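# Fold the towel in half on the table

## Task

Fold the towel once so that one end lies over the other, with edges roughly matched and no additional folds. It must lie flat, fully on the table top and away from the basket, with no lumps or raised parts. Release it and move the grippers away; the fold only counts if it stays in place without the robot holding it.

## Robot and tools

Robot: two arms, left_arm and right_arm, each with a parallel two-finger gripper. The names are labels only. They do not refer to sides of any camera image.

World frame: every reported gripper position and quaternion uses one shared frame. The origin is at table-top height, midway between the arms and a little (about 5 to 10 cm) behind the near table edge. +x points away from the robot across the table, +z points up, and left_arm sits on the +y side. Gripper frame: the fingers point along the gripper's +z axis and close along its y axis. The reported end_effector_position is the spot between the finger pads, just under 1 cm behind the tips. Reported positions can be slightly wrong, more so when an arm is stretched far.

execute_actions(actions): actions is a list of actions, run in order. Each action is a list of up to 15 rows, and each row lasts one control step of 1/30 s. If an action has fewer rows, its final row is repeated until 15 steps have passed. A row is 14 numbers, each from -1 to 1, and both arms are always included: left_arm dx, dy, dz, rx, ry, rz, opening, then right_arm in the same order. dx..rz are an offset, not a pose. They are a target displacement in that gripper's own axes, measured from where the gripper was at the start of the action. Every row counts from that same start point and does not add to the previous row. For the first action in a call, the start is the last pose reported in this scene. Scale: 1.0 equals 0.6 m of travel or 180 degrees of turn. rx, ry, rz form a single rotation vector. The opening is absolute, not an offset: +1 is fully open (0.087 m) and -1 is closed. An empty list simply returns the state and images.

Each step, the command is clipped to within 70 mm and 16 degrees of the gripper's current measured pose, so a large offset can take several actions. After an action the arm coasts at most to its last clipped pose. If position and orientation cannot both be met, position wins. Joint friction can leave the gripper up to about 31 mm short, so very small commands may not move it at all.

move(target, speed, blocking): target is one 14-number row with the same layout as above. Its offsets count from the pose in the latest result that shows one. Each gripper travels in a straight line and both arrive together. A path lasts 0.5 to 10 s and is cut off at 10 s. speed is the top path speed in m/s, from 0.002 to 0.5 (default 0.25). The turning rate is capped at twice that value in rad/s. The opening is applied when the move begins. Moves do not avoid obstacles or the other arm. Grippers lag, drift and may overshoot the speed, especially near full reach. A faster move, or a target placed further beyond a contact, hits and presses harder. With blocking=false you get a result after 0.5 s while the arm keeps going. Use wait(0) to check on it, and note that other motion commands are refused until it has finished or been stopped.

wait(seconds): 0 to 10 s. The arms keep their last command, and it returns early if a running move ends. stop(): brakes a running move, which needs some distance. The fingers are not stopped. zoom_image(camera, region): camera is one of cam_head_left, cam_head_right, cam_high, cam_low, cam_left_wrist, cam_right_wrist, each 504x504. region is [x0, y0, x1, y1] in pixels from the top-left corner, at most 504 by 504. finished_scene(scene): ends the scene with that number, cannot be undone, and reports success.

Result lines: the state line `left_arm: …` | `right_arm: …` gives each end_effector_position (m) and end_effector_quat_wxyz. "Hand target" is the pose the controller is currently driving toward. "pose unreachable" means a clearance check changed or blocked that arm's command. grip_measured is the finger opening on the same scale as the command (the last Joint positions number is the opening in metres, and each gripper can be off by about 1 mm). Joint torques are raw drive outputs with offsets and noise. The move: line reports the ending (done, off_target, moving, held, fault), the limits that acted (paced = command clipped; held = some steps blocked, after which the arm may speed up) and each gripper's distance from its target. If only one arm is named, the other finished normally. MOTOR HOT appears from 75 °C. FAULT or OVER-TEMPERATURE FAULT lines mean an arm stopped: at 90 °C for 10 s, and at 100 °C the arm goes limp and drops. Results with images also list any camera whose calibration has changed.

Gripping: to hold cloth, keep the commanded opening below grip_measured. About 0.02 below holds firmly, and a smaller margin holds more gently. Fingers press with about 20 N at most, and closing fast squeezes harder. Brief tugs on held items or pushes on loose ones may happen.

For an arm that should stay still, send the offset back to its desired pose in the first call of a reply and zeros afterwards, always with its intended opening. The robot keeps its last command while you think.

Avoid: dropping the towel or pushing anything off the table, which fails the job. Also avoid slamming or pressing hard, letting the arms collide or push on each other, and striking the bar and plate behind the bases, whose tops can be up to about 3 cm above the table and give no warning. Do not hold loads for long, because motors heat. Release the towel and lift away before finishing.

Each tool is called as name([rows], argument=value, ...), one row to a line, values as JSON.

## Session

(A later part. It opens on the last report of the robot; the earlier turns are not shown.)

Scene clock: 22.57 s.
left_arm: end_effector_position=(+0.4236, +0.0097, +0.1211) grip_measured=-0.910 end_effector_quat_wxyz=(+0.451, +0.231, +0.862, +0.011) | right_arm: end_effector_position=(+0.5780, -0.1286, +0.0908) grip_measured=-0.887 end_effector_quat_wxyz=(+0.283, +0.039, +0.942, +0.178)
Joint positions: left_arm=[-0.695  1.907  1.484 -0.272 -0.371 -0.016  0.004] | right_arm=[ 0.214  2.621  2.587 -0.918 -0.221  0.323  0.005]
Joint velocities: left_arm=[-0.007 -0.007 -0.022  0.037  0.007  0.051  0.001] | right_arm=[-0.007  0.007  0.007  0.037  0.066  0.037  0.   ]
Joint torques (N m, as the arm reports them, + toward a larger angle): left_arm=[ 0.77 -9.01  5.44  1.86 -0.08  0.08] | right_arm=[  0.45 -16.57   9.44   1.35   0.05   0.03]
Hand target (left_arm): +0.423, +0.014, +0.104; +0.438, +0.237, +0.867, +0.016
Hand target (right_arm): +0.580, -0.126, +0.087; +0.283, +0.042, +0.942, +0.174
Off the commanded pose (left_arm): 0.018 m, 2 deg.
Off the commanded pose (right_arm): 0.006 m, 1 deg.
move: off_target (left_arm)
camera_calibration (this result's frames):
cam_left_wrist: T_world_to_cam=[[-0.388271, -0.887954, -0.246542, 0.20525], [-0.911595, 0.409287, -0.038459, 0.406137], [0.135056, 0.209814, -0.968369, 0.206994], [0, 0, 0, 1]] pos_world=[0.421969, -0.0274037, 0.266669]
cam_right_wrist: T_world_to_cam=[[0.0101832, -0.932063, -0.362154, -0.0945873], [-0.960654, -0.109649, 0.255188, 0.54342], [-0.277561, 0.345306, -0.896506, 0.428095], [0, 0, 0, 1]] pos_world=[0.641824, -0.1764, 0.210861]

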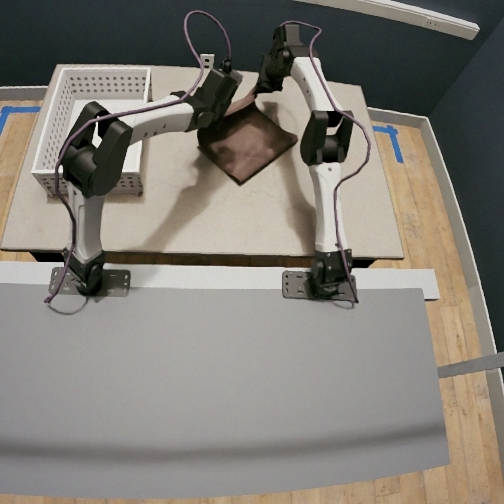

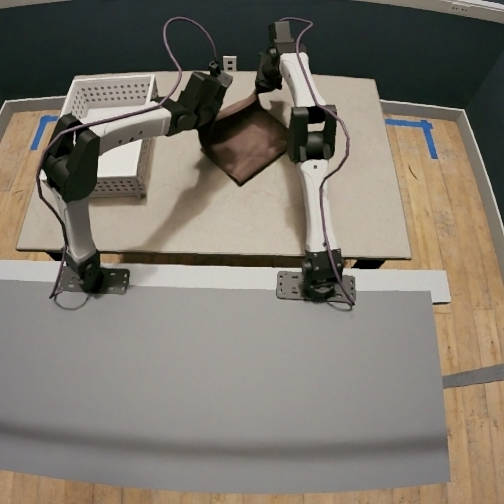

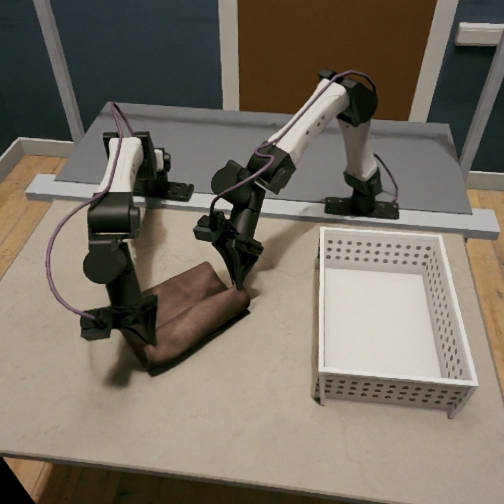

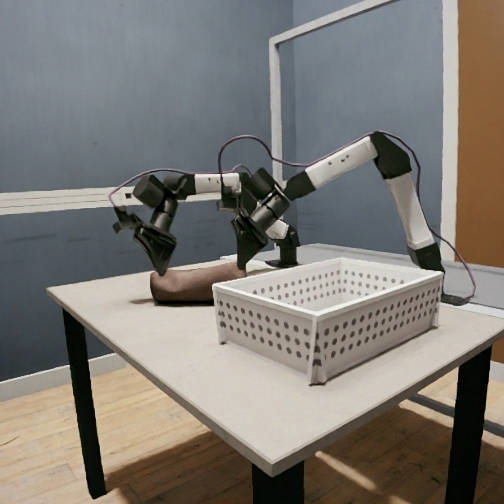

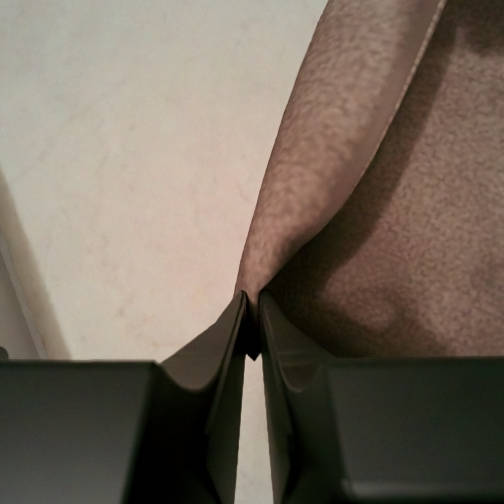

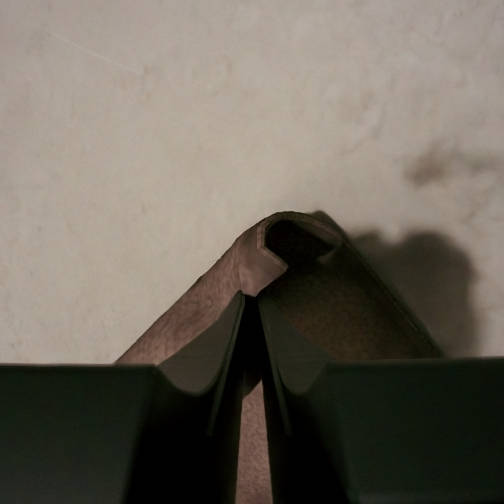

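move(target=[0.072,0.007,0.077,0.3,0,0,-1,0.022,-0.007,0.078,0.3,0,0,-1], speed=0.15)

zoom_image(camera="cam_high", region=[60,200,320,420])

Scene clock: 27.13 s.
left_arm: end_effector_position=(+0.4380, +0.0216, +0.0605) grip_measured=-0.910 end_effector_quat_wxyz=(+0.302, +0.412, +0.773, -0.375) | right_arm: end_effector_position=(+0.5865, -0.1199, +0.0432) grip_measured=-0.887 end_effector_quat_wxyz=(+0.384, +0.109, +0.901, -0.173)
Joint positions: left_arm=[-0.306  2.185  1.653 -0.382  0.834  0.354  0.004] | right_arm=[ 0.464  2.867  2.834 -0.976  0.666  0.447  0.005]
Joint velocities: left_arm=[ 0.017  0.002  0.007 -0.081 -0.007  0.022  0.   ] | right_arm=[-0.012 -0.002 -0.017 -0.022 -0.051 -0.095 -0.001]
Joint torques (N m, as the arm reports them, + toward a larger angle): left_arm=[  0.79 -10.88   8.87   1.09   0.34   0.11] | right_arm=[  0.51 -17.6    9.27   1.46   0.59  -0.1 ]
Hand target (left_arm): +0.441, +0.023, +0.061; +0.300, +0.411, +0.773, -0.379
Hand target (right_arm): +0.593, -0.116, +0.046; +0.401, +0.110, +0.893, -0.175
Off the commanded pose (left_arm): 0.003 m, 1 deg.
Off the commanded pose (right_arm): 0.008 m, 21 deg; orientation clipped at the last step of the last action.
elbow stopped short (right arm): the move would have taken joint 3 (elbow) straighter than the controller allows; a more bent joint 3 avoids this.
move: off_target (right_arm); limits=paced
camera_calibration (this result's frames):
cam_left_wrist: T_world_to_cam=[[-0.870815, -0.380245, 0.311602, 0.373112], [-0.424229, 0.901514, -0.085458, 0.190757], [-0.248418, -0.206608, -0.946362, 0.319515], [0, 0, 0, 1]] pos_world=[0.485209, 0.0359183, 0.202417]
cam_right_wrist: T_world_to_cam=[[-0.343334, -0.913554, 0.218039, 0.0806563], [-0.935068, 0.354268, 0.011934, 0.615764], [-0.0881464, -0.199784, -0.975867, 0.211683], [0, 0, 0, 1]] pos_world=[0.622132, -0.102171, 0.181639]

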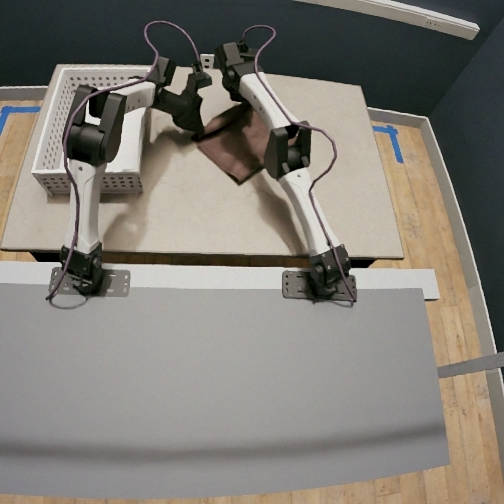

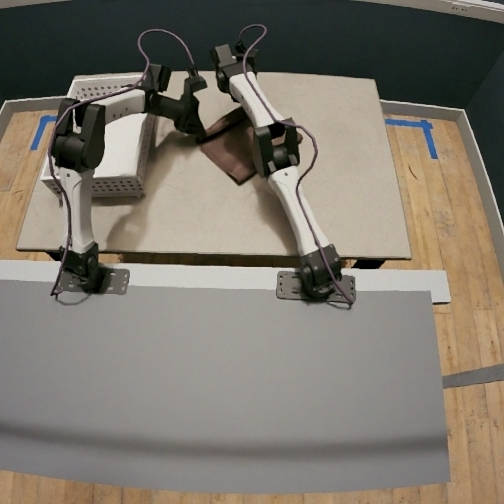

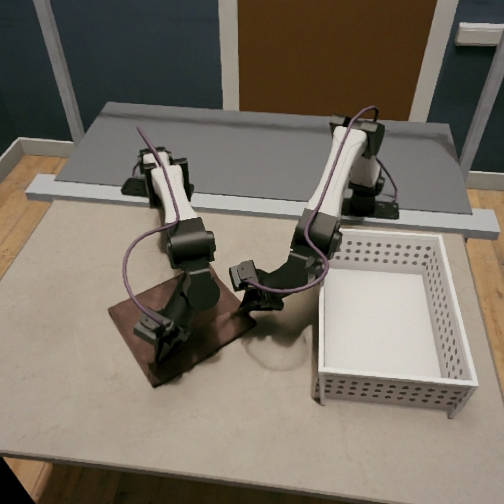

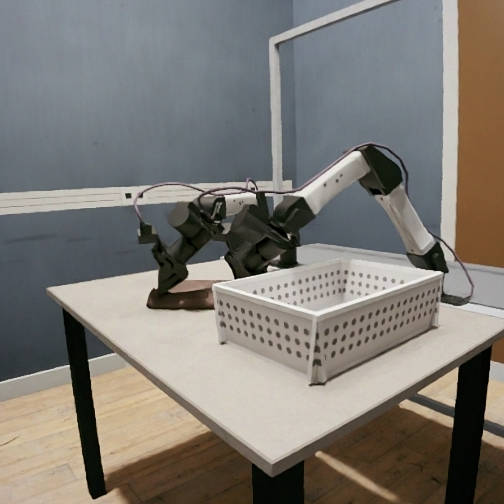

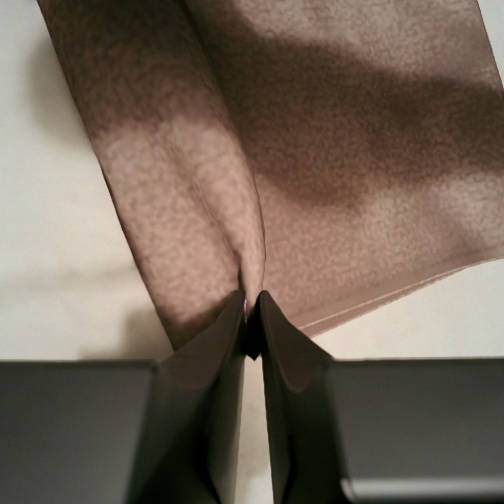

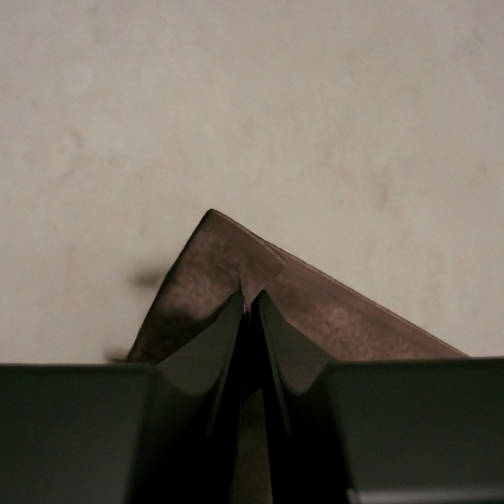

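Region (60, 200, 320, 420) of cam_high's 504x504 image, scaled by 1.938, with more detail than that image has; it fills the top 426 rows of this view, and the rest is white.

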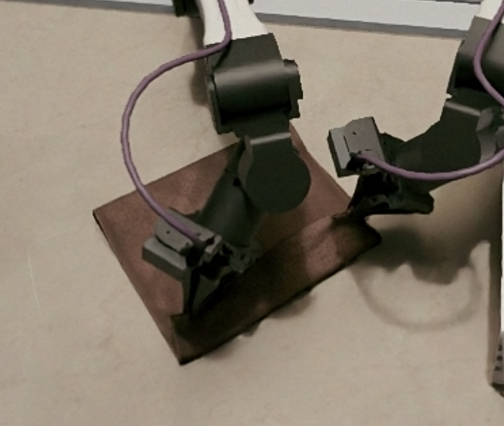

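move(target=[-0.145,-0.408,0.027,0,0,0,-1,0.007,-0.38,-0.248,0,0,0,-1], speed=0.12)

Scene clock: 31.17 s.
left_arm: end_effector_position=(+0.2696, -0.1189, +0.1855) grip_measured=-0.910 end_effector_quat_wxyz=(+0.288, +0.413, +0.778, -0.376) | right_arm: end_effector_position=(+0.4131, -0.2651, +0.1877) grip_measured=-0.887 end_effector_quat_wxyz=(+0.389, +0.112, +0.898, -0.171)
Joint positions: left_arm=[-0.796  1.82   1.593 -0.443  0.492 -0.081  0.004] | right_arm=[ 0.28   1.697  1.482 -0.675  0.561  0.265  0.005]
Joint velocities: left_arm=[-0.012 -0.002 -0.022 -0.022 -0.051  0.022  0.001] | right_arm=[-0.002 -0.002  0.012 -0.022 -0.037  0.022  0.001]
Joint torques (N m, as the arm reports them, + toward a larger angle): left_arm=[  0.02 -10.8    9.5    1.58   0.06  -0.04] | right_arm=[ -1.01 -11.2    6.15   1.4    0.21  -0.11]
Hand target (left_arm): +0.270, -0.120, +0.202; +0.301, +0.411, +0.773, -0.378
Hand target (right_arm): +0.409, -0.270, +0.185; +0.383, +0.109, +0.901, -0.172
Off the commanded pose (left_arm): 0.015 m, 2 deg.
Off the commanded pose (right_arm): 0.005 m, 1 deg.
move: off_target (left_arm)
camera_calibration (this result's frames):
cam_left_wrist: T_world_to_cam=[[-0.866113, -0.376658, 0.328598, 0.130063], [-0.417836, 0.906378, -0.0623815, 0.251255], [-0.274338, -0.19133, -0.942407, 0.375013], [0, 0, 0, 1]] pos_world=[0.320513, -0.106992, 0.326351]
cam_right_wrist: T_world_to_cam=[[-0.347924, -0.913683, 0.210075, -0.13971], [-0.934489, 0.355991, 0.000625448, 0.505785], [-0.0753562, -0.196095, -0.977685, 0.304486], [0, 0, 0, 1]] pos_world=[0.446987, -0.247998, 0.326725]

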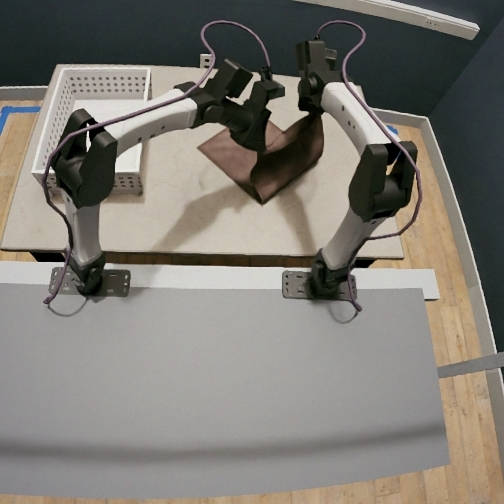

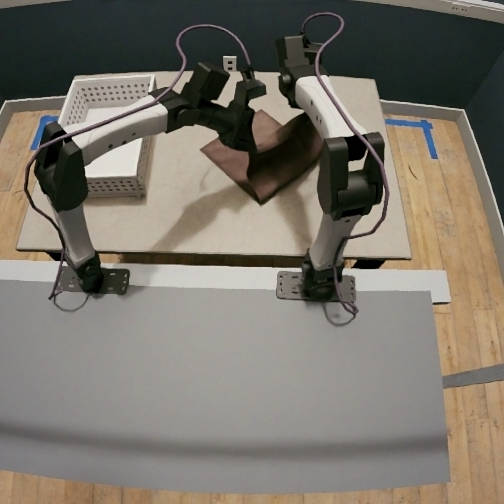

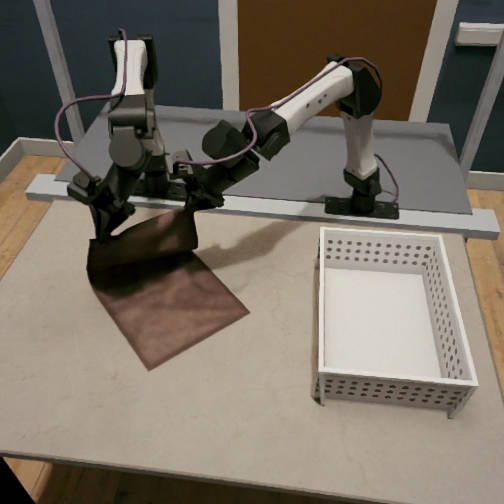

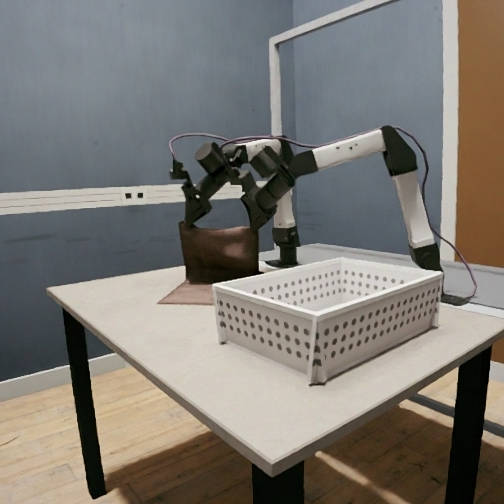

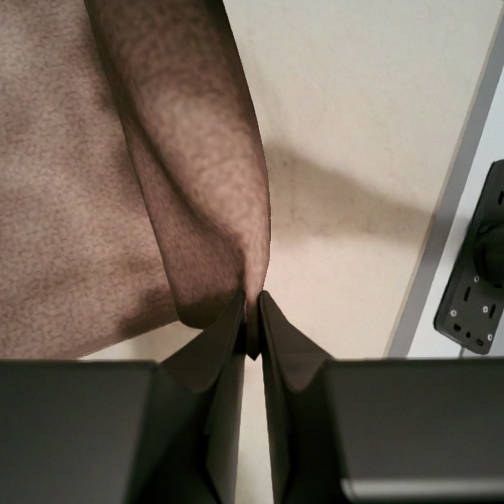

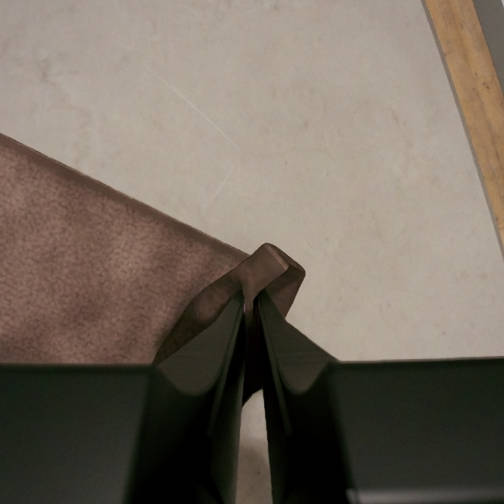

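move(target=[0.063,0.278,-0.06,0.06,0,0,-1,-0.025,0.267,0.152,0.08,0,0,-1], speed=0.1)

zoom_image(camera="cam_high", region=[60,200,320,420])

Scene clock: 34.70 s.
left_arm: end_effector_position=(+0.3886, -0.0099, +0.1167) grip_measured=-0.910 end_effector_quat_wxyz=(+0.254, +0.441, +0.741, -0.439) | right_arm: end_effector_position=(+0.5371, -0.1543, +0.1070) grip_measured=-0.887 end_effector_quat_wxyz=(+0.370, +0.150, +0.875, -0.272)
Joint positions: left_arm=[-0.371  2.122  1.755 -0.619  0.958  0.374  0.004] | right_arm=[ 0.488  2.735  2.808 -1.252  0.873  0.579  0.005]
Joint velocities: left_arm=[-0.002 -0.002  0.017 -0.007 -0.081  0.007 -0.001] | right_arm=[ 0.012  0.022  0.061 -0.139  0.037 -0.081 -0.001]
Joint torques (N m, as the arm reports them, + toward a larger angle): left_arm=[  0.5  -10.71   8.94   0.98   0.42   0.06] | right_arm=[  0.01 -16.6    8.85   0.95   0.78   0.1 ]
Hand target (left_arm): +0.389, -0.010, +0.119; +0.249, +0.439, +0.740, -0.445
Hand target (right_arm): +0.539, -0.156, +0.108; +0.378, +0.157, +0.869, -0.279
Off the commanded pose (left_arm): 0.002 m, 1 deg.
Off the commanded pose (right_arm): 0.002 m, 2 deg.
move: done
camera_calibration (this result's frames):
cam_left_wrist: T_world_to_cam=[[-0.8842, -0.227132, 0.408169, 0.296001], [-0.297345, 0.947596, -0.116822, 0.157847], [-0.360245, -0.224661, -0.905401, 0.392355], [0, 0, 0, 1]] pos_world=[0.450003, 0.00580336, 0.25286]
cam_right_wrist: T_world_to_cam=[[-0.478276, -0.803152, 0.355246, 0.0931843], [-0.86657, 0.497243, -0.0424975, 0.572186], [-0.142512, -0.32817, -0.933807, 0.26761], [0, 0, 0, 1]] pos_world=[0.578544, -0.121853, 0.241109]

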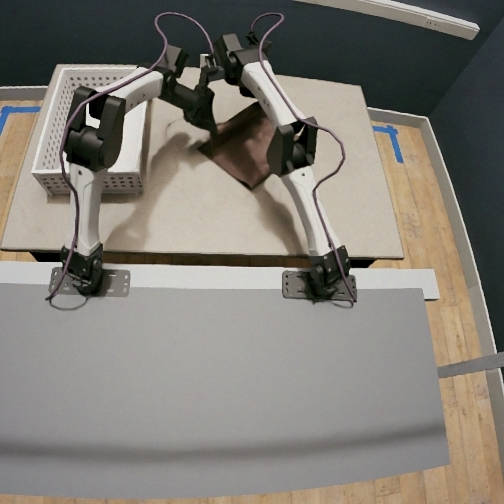

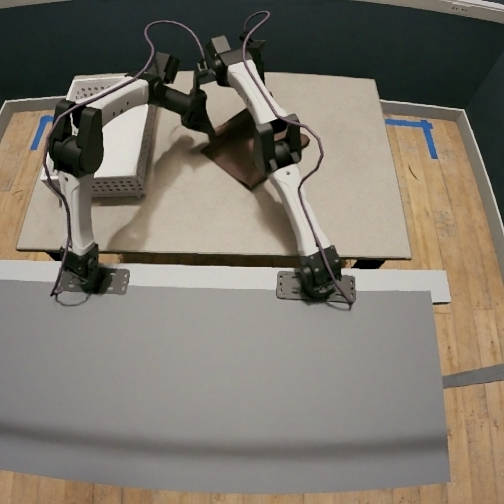

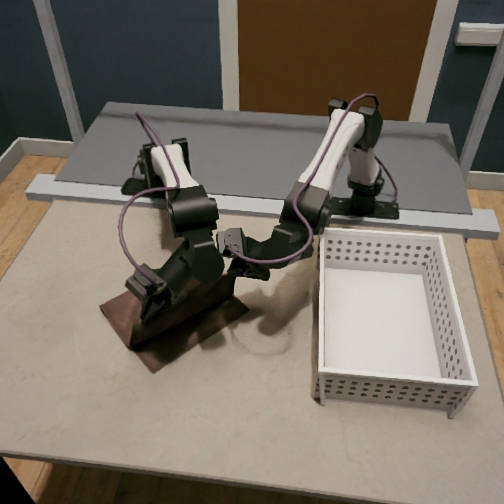

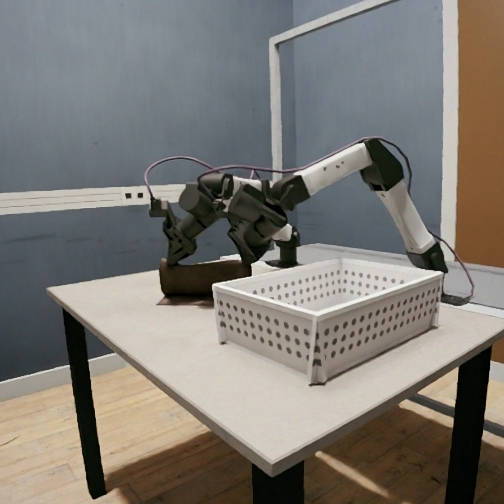

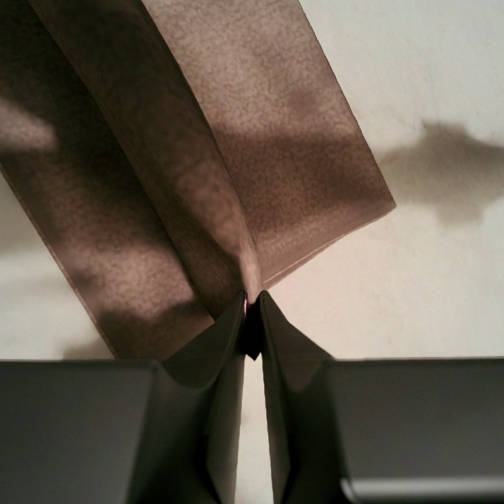

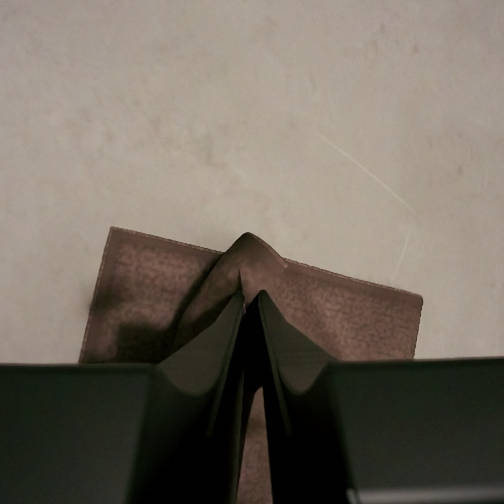

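Region (60, 200, 320, 420) of cam_high's 504x504 image, scaled by 1.938, with more detail than that image has; it fills the top 426 rows of this view, and the rest is white.

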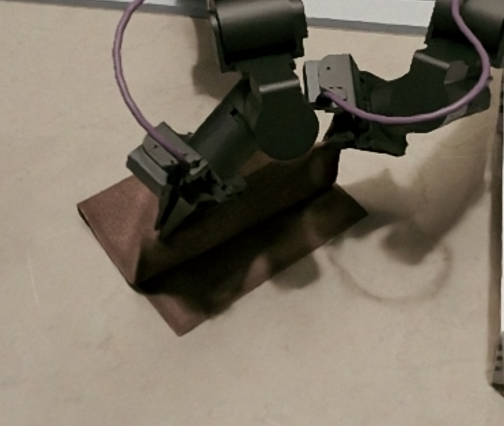

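move(target=[0.07,0.163,-0.028,0,0,0,-1,0.013,0.168,0.063,-0.1,0,0,-1], speed=0.07)

zoom_image(camera="cam_high", region=[60,220,320,440])

Scene clock: 38.73 s.
left_arm: end_effector_position=(+0.4489, +0.0439, +0.0490) grip_measured=-0.910 end_effector_quat_wxyz=(+0.250, +0.441, +0.744, -0.436) | right_arm: end_effector_position=(+0.5902, -0.0914, +0.0408) grip_measured=-0.887 end_effector_quat_wxyz=(+0.391, +0.080, +0.907, -0.134)
Joint positions: left_arm=[-0.225  2.404  1.987 -0.779  1.017  0.615  0.004] | right_arm=[ 0.488  2.871  2.834 -0.925  0.596  0.415  0.005]
Joint velocities: left_arm=[ 0.012 -0.012  0.012 -0.022  0.007 -0.037 -0.   ] | right_arm=[ 0.002 -0.002 -0.007  0.037  0.007 -0.022  0.001]
Joint torques (N m, as the arm reports them, + toward a larger angle): left_arm=[  0.95 -12.2    8.9    0.78   0.41   0.15] | right_arm=[ -1.37 -17.95   9.4    1.51   0.19  -0.09]
Hand target (left_arm): +0.454, +0.045, +0.051; +0.254, +0.441, +0.741, -0.438
Hand target (right_arm): +0.600, -0.095, +0.043; +0.403, +0.086, +0.903, -0.124
Off the commanded pose (left_arm): 0.006 m, 1 deg.
Off the commanded pose (right_arm): 0.011 m, 1 deg.
elbow stopped short (right arm): the move would have taken joint 3 (elbow) straighter than the controller allows; a more bent joint 3 avoids this.
move: off_target (right_arm)
camera_calibration (this result's frames):
cam_left_wrist: T_world_to_cam=[[-0.881811, -0.232158, 0.410501, 0.388216], [-0.298603, 0.948588, -0.104967, 0.116875], [-0.365028, -0.215138, -0.905798, 0.366676], [0, 0, 0, 1]] pos_world=[0.51108, 0.0581471, 0.185039]
cam_right_wrist: T_world_to_cam=[[-0.264896, -0.949134, 0.170222, 0.0608206], [-0.962068, 0.272079, 0.0199258, 0.617265], [-0.0652263, -0.158487, -0.985204, 0.20606], [0, 0, 0, 1]] pos_world=[0.623403, -0.0775602, 0.180359]

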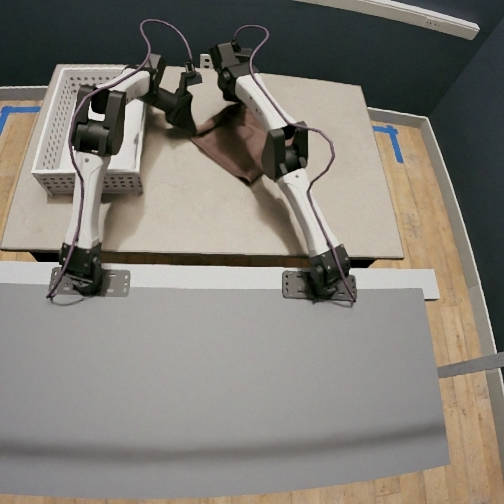

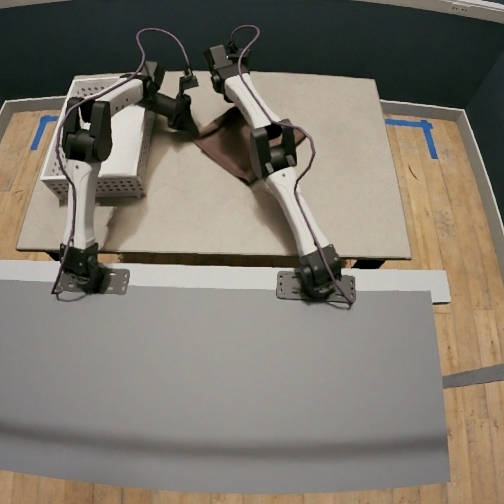

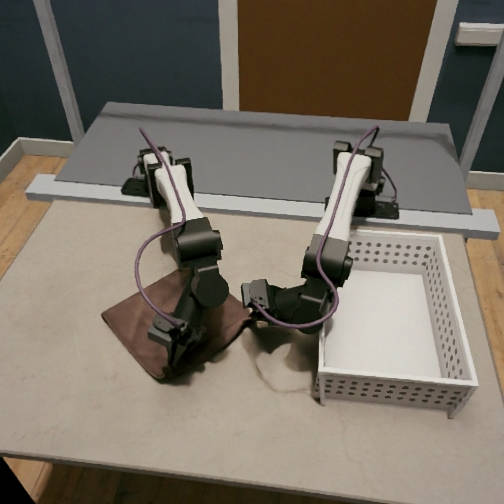

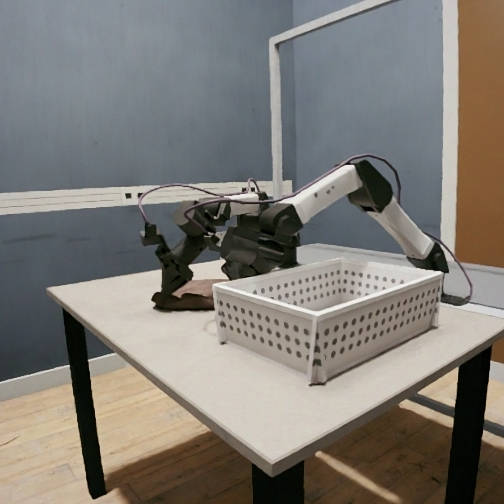

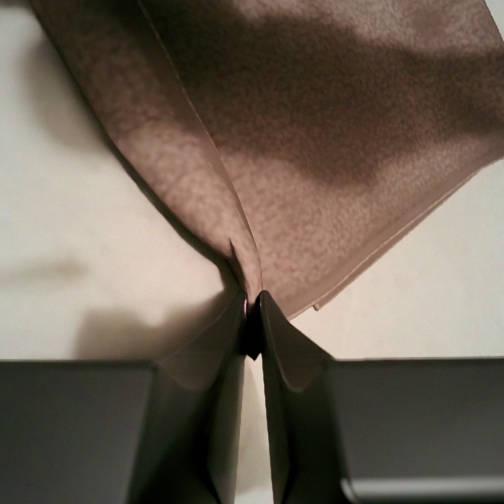

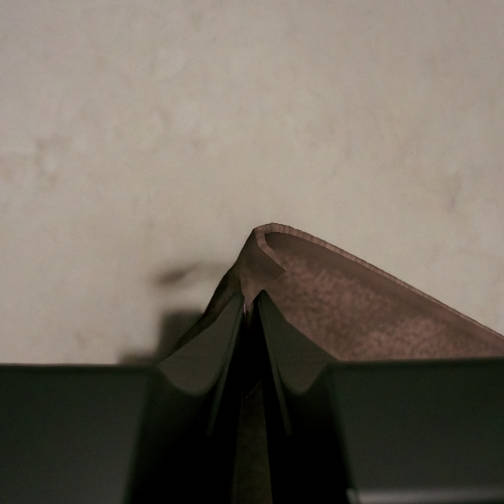

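Region (60, 220, 320, 440) of cam_high's 504x504 image, scaled by 1.938, with more detail than that image has; it fills the top 426 rows of this view, and the rest is white.

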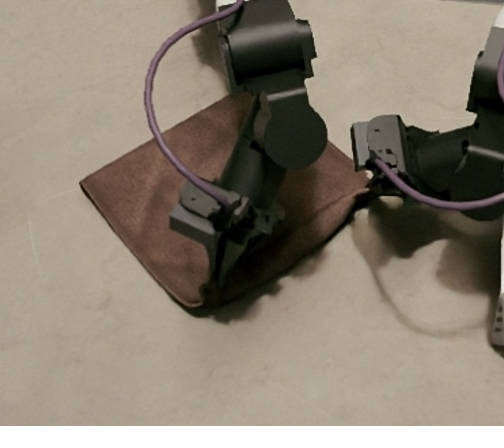

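move(target=[-0.12,-0.48,0.197,0,0,0,-1,0.078,-0.458,-0.277,0,0,0,-1], speed=0.13)

Scene clock: 43.27 s.
left_arm: end_effector_position=(+0.2291, -0.1542, +0.1525) grip_measured=-0.910 end_effector_quat_wxyz=(+0.231, +0.440, +0.750, -0.436) | right_arm: end_effector_position=(+0.3761, -0.2955, +0.1632) grip_measured=-0.887 end_effector_quat_wxyz=(+0.394, +0.083, +0.906, -0.131)
Joint positions: left_arm=[-0.864  1.895  1.529 -0.309  0.618 -0.127  0.004] | right_arm=[ 0.166  1.494  1.181 -0.507  0.392  0.135  0.005]
Joint velocities: left_arm=[ 0.002 -0.012 -0.012 -0.022  0.037 -0.037  0.001] | right_arm=[ 0.012  0.002  0.017 -0.037 -0.007  0.022  0.   ]
Joint torques (N m, as the arm reports them, + toward a larger angle): left_arm=[  0.09 -11.76   8.85   1.61   0.07   0.01] | right_arm=[-1.1  -9.14  6.44  1.52  0.09 -0.12]
Hand target (left_arm): +0.231, -0.157, +0.171; +0.249, +0.439, +0.742, -0.441
Hand target (right_arm): +0.372, -0.299, +0.161; +0.391, +0.081, +0.907, -0.132
Off the commanded pose (left_arm): 0.016 m, 2 deg.
Off the commanded pose (right_arm): 0.005 m, 0 deg.
move: off_target (left_arm)
camera_calibration (this result's frames):
cam_left_wrist: T_world_to_cam=[[-0.871049, -0.233109, 0.432359, 0.100023], [-0.291686, 0.95369, -0.0734549, 0.244358], [-0.395214, -0.190096, -0.898704, 0.347267], [0, 0, 0, 1]] pos_world=[0.295645, -0.143712, 0.286794]
cam_right_wrist: T_world_to_cam=[[-0.268243, -0.949347, 0.163664, -0.208126], [-0.961504, 0.274353, 0.0155162, 0.465547], [-0.059632, -0.153202, -0.986394, 0.279947], [0, 0, 0, 1]] pos_world=[0.408491, -0.282419, 0.302978]

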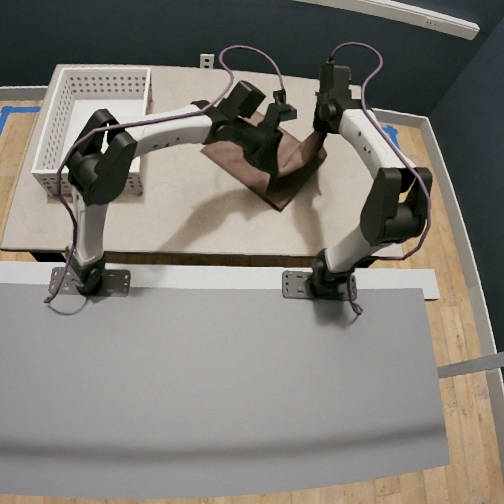

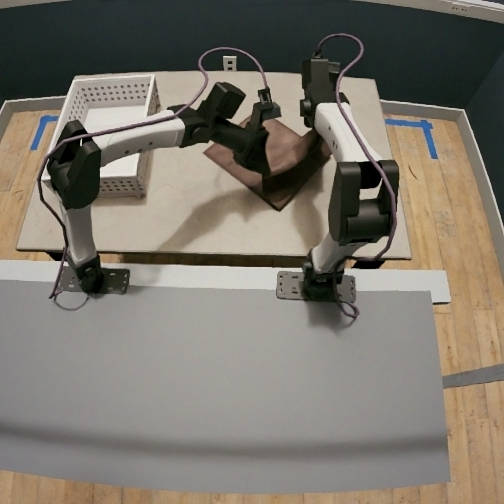

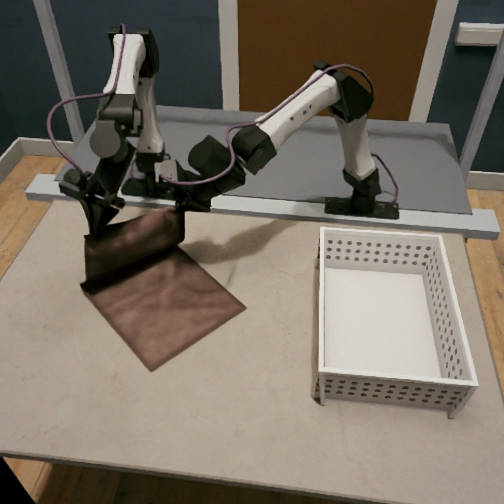

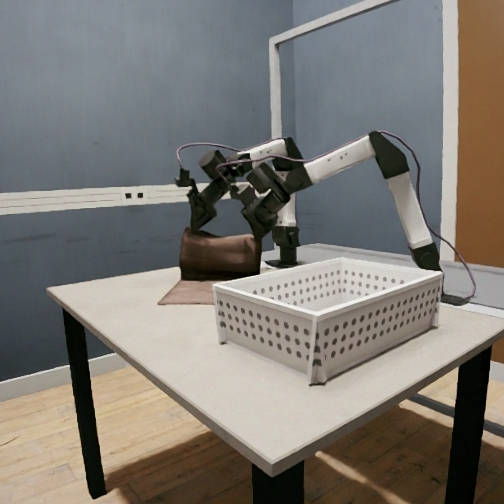

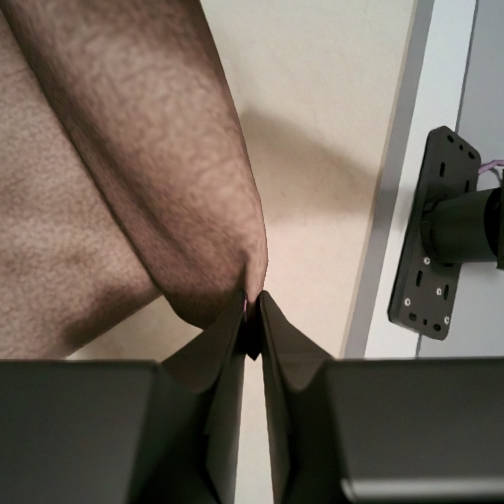

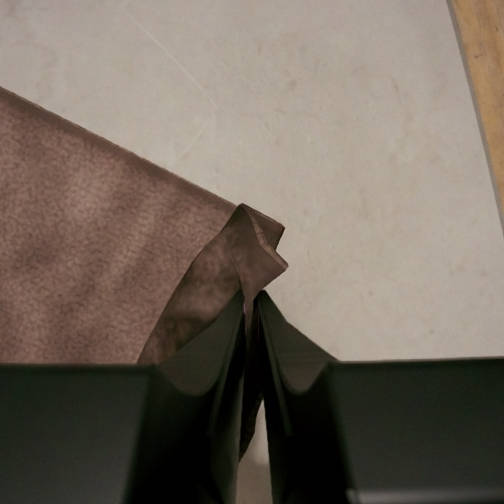

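move(target=[0.092,0.422,-0.182,0,0,0,-1,-0.072,0.403,0.268,0,0,0,-1], speed=0.1)

zoom_image(camera="cam_high", region=[60,220,320,440])

Scene clock: 47.47 s.
left_arm: end_effector_position=(+0.4238, +0.0241, +0.0547) grip_measured=-0.910 end_effector_quat_wxyz=(+0.240, +0.445, +0.750, -0.426) | right_arm: end_effector_position=(+0.5763, -0.1167, +0.0487) grip_measured=-0.887 end_effector_quat_wxyz=(+0.386, +0.074, +0.911, -0.125)
Joint positions: left_arm=[-0.285  2.308  1.853 -0.694  0.969  0.542  0.004] | right_arm=[ 0.45   2.593  2.326 -0.679  0.551  0.372  0.005]
Joint velocities: left_arm=[ 0.002  0.002  0.012 -0.037  0.051 -0.007 -0.   ] | right_arm=[ 0.002 -0.007 -0.007 -0.037  0.007 -0.007 -0.   ]
Joint torques (N m, as the arm reports them, + toward a larger angle): left_arm=[  0.62 -11.42   8.54   0.72   0.38   0.04] | right_arm=[  0.09 -16.86   9.73   1.35   0.59   0.06]
Hand target (left_arm): +0.424, +0.025, +0.054; +0.232, +0.442, +0.751, -0.432
Hand target (right_arm): +0.580, -0.118, +0.051; +0.394, +0.082, +0.906, -0.132
Off the commanded pose (left_arm): 0.001 m, 2 deg.
Off the commanded pose (right_arm): 0.002 m, 2 deg.
move: done
camera_calibration (this result's frames):
cam_left_wrist: T_world_to_cam=[[-0.880661, -0.240886, 0.407933, 0.359057], [-0.294597, 0.952802, -0.0733541, 0.125155], [-0.37101, -0.184776, -0.91006, 0.360389], [0, 0, 0, 1]] pos_world=[0.486786, 0.0338349, 0.190685]
cam_right_wrist: T_world_to_cam=[[-0.245771, -0.955656, 0.16223, 0.0204082], [-0.96639, 0.254591, 0.0356945, 0.610329], [-0.0754138, -0.148004, -0.986107, 0.216076], [0, 0, 0, 1]] pos_world=[0.611127, -0.103901, 0.187977]

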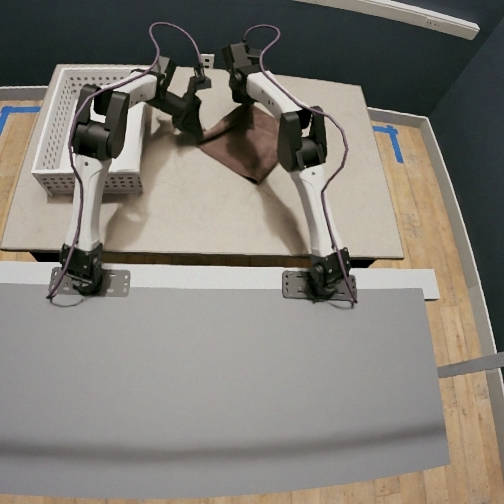

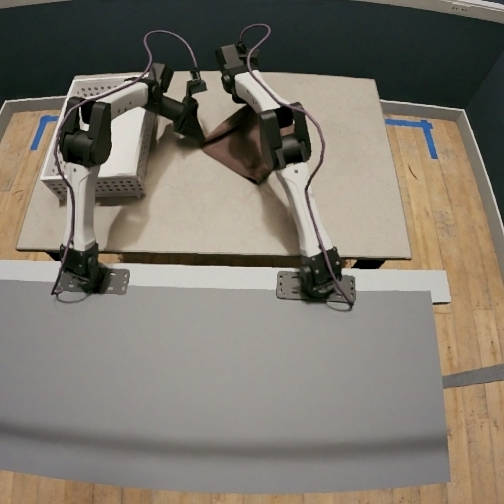

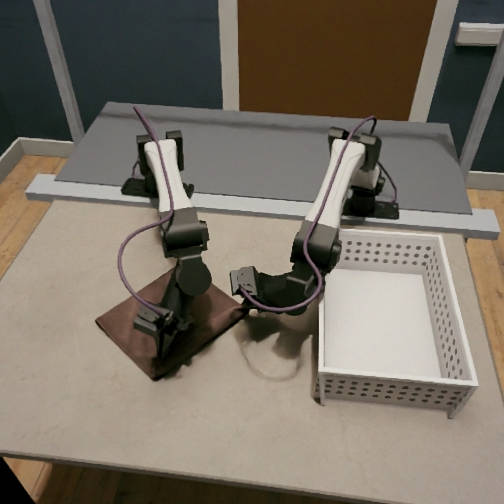

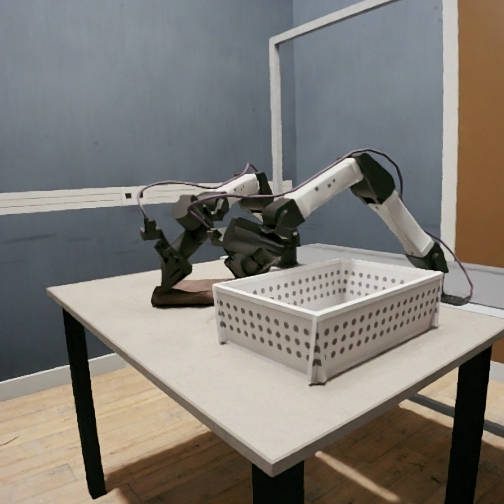

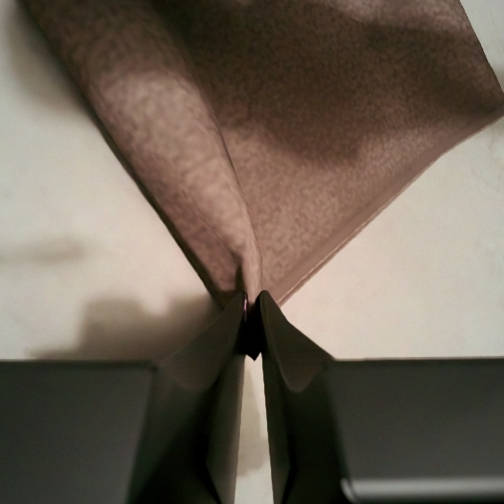

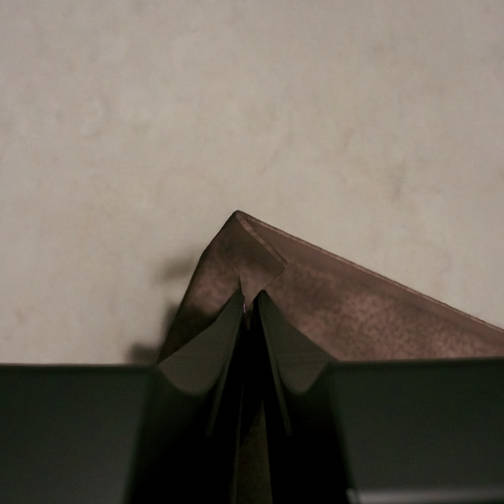

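Region (60, 220, 320, 440) of cam_high's 504x504 image, scaled by 1.938, with more detail than that image has; it fills the top 426 rows of this view, and the rest is white.

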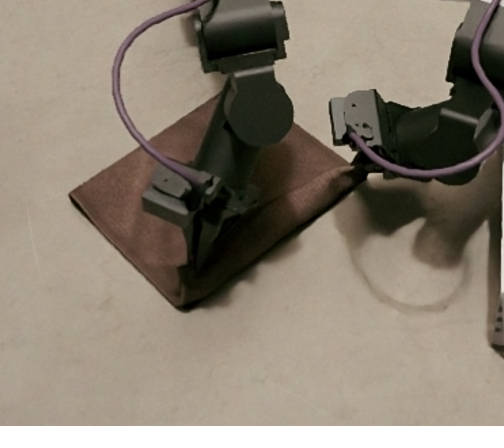

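move(target=[-0.03,-0.19,0.09,0,0,0,-1,0.02,-0.17,-0.11,0,0,0,-1], speed=0.1)

zoom_image(camera="cam_high", region=[60,200,320,420])

Scene clock: 50.50 s.
left_arm: end_effector_position=(+0.3362, -0.0605, +0.0878) grip_measured=-0.910 end_effector_quat_wxyz=(+0.239, +0.448, +0.747, -0.430) | right_arm: end_effector_position=(+0.4939, -0.1901, +0.0944) grip_measured=-0.887 end_effector_quat_wxyz=(+0.374, +0.070, +0.916, -0.129)
Joint positions: left_arm=[-0.533  2.046  1.524 -0.359  0.848  0.206  0.004] | right_arm=[ 0.366  2.093  1.664 -0.507  0.497  0.296  0.005]
Joint velocities: left_arm=[-0.017 -0.002 -0.007  0.051  0.022 -0.051 -0.   ] | right_arm=[-0.012  0.027 -0.002  0.051 -0.007 -0.022 -0.001]
Joint torques (N m, as the arm reports them, + toward a larger angle): left_arm=[  0.06 -12.66   5.02   1.42   0.19  -0.03] | right_arm=[ -1.21 -15.71   6.36   1.62   0.22  -0.11]
Hand target (left_arm): +0.332, -0.058, +0.089; +0.239, +0.445, +0.750, -0.428
Hand target (right_arm): +0.498, -0.195, +0.101; +0.386, +0.074, +0.911, -0.125
Off the commanded pose (left_arm): 0.005 m, 1 deg.
Off the commanded pose (right_arm): 0.010 m, 2 deg.
move: done
camera_calibration (this result's frames):
cam_left_wrist: T_world_to_cam=[[-0.882588, -0.229271, 0.410456, 0.249096], [-0.28514, 0.955176, -0.0795876, 0.179881], [-0.37381, -0.18728, -0.908401, 0.343093], [0, 0, 0, 1]] pos_world=[0.399392, -0.0504529, 0.22374]
cam_right_wrist: T_world_to_cam=[[-0.23981, -0.955012, 0.174482, -0.0813508], [-0.965383, 0.253578, 0.061106, 0.544631], [-0.102602, -0.153788, -0.982762, 0.256077], [0, 0, 0, 1]] pos_world=[0.532543, -0.176416, 0.232576]

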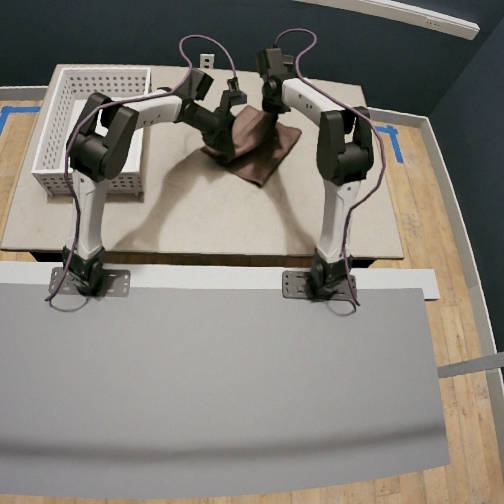

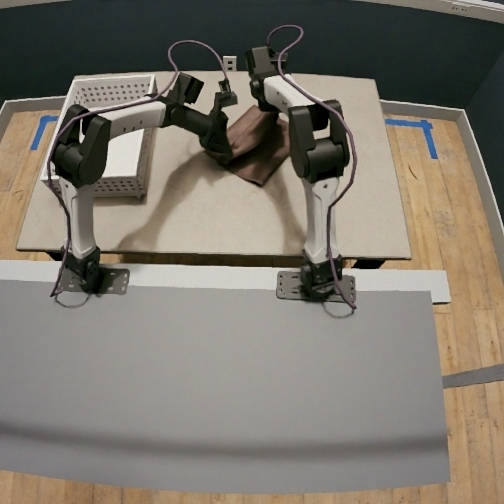

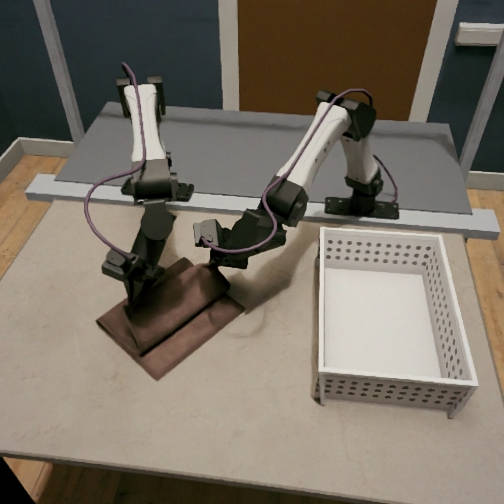

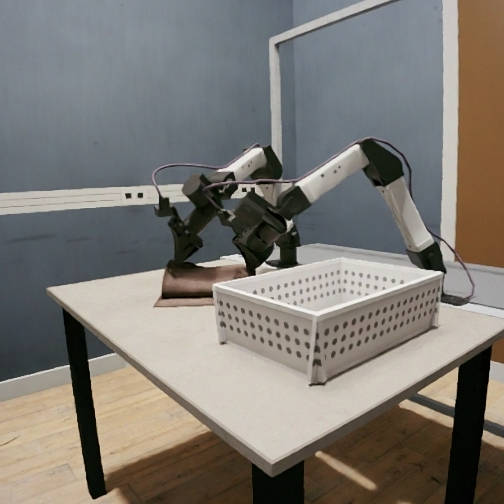

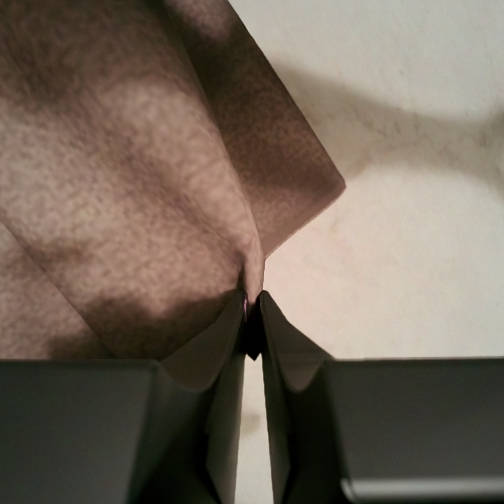

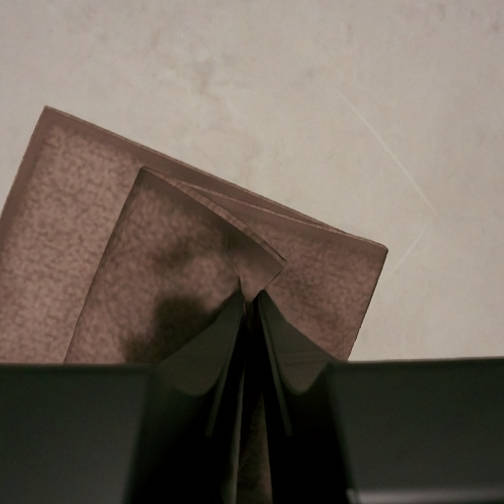

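Region (60, 200, 320, 420) of cam_high's 504x504 image, scaled by 1.938, with more detail than that image has; it fills the top 426 rows of this view, and the rest is white.

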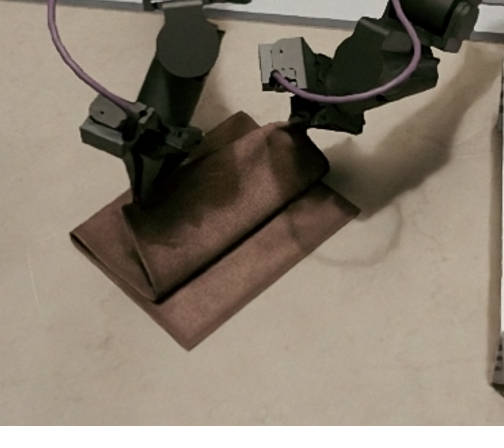

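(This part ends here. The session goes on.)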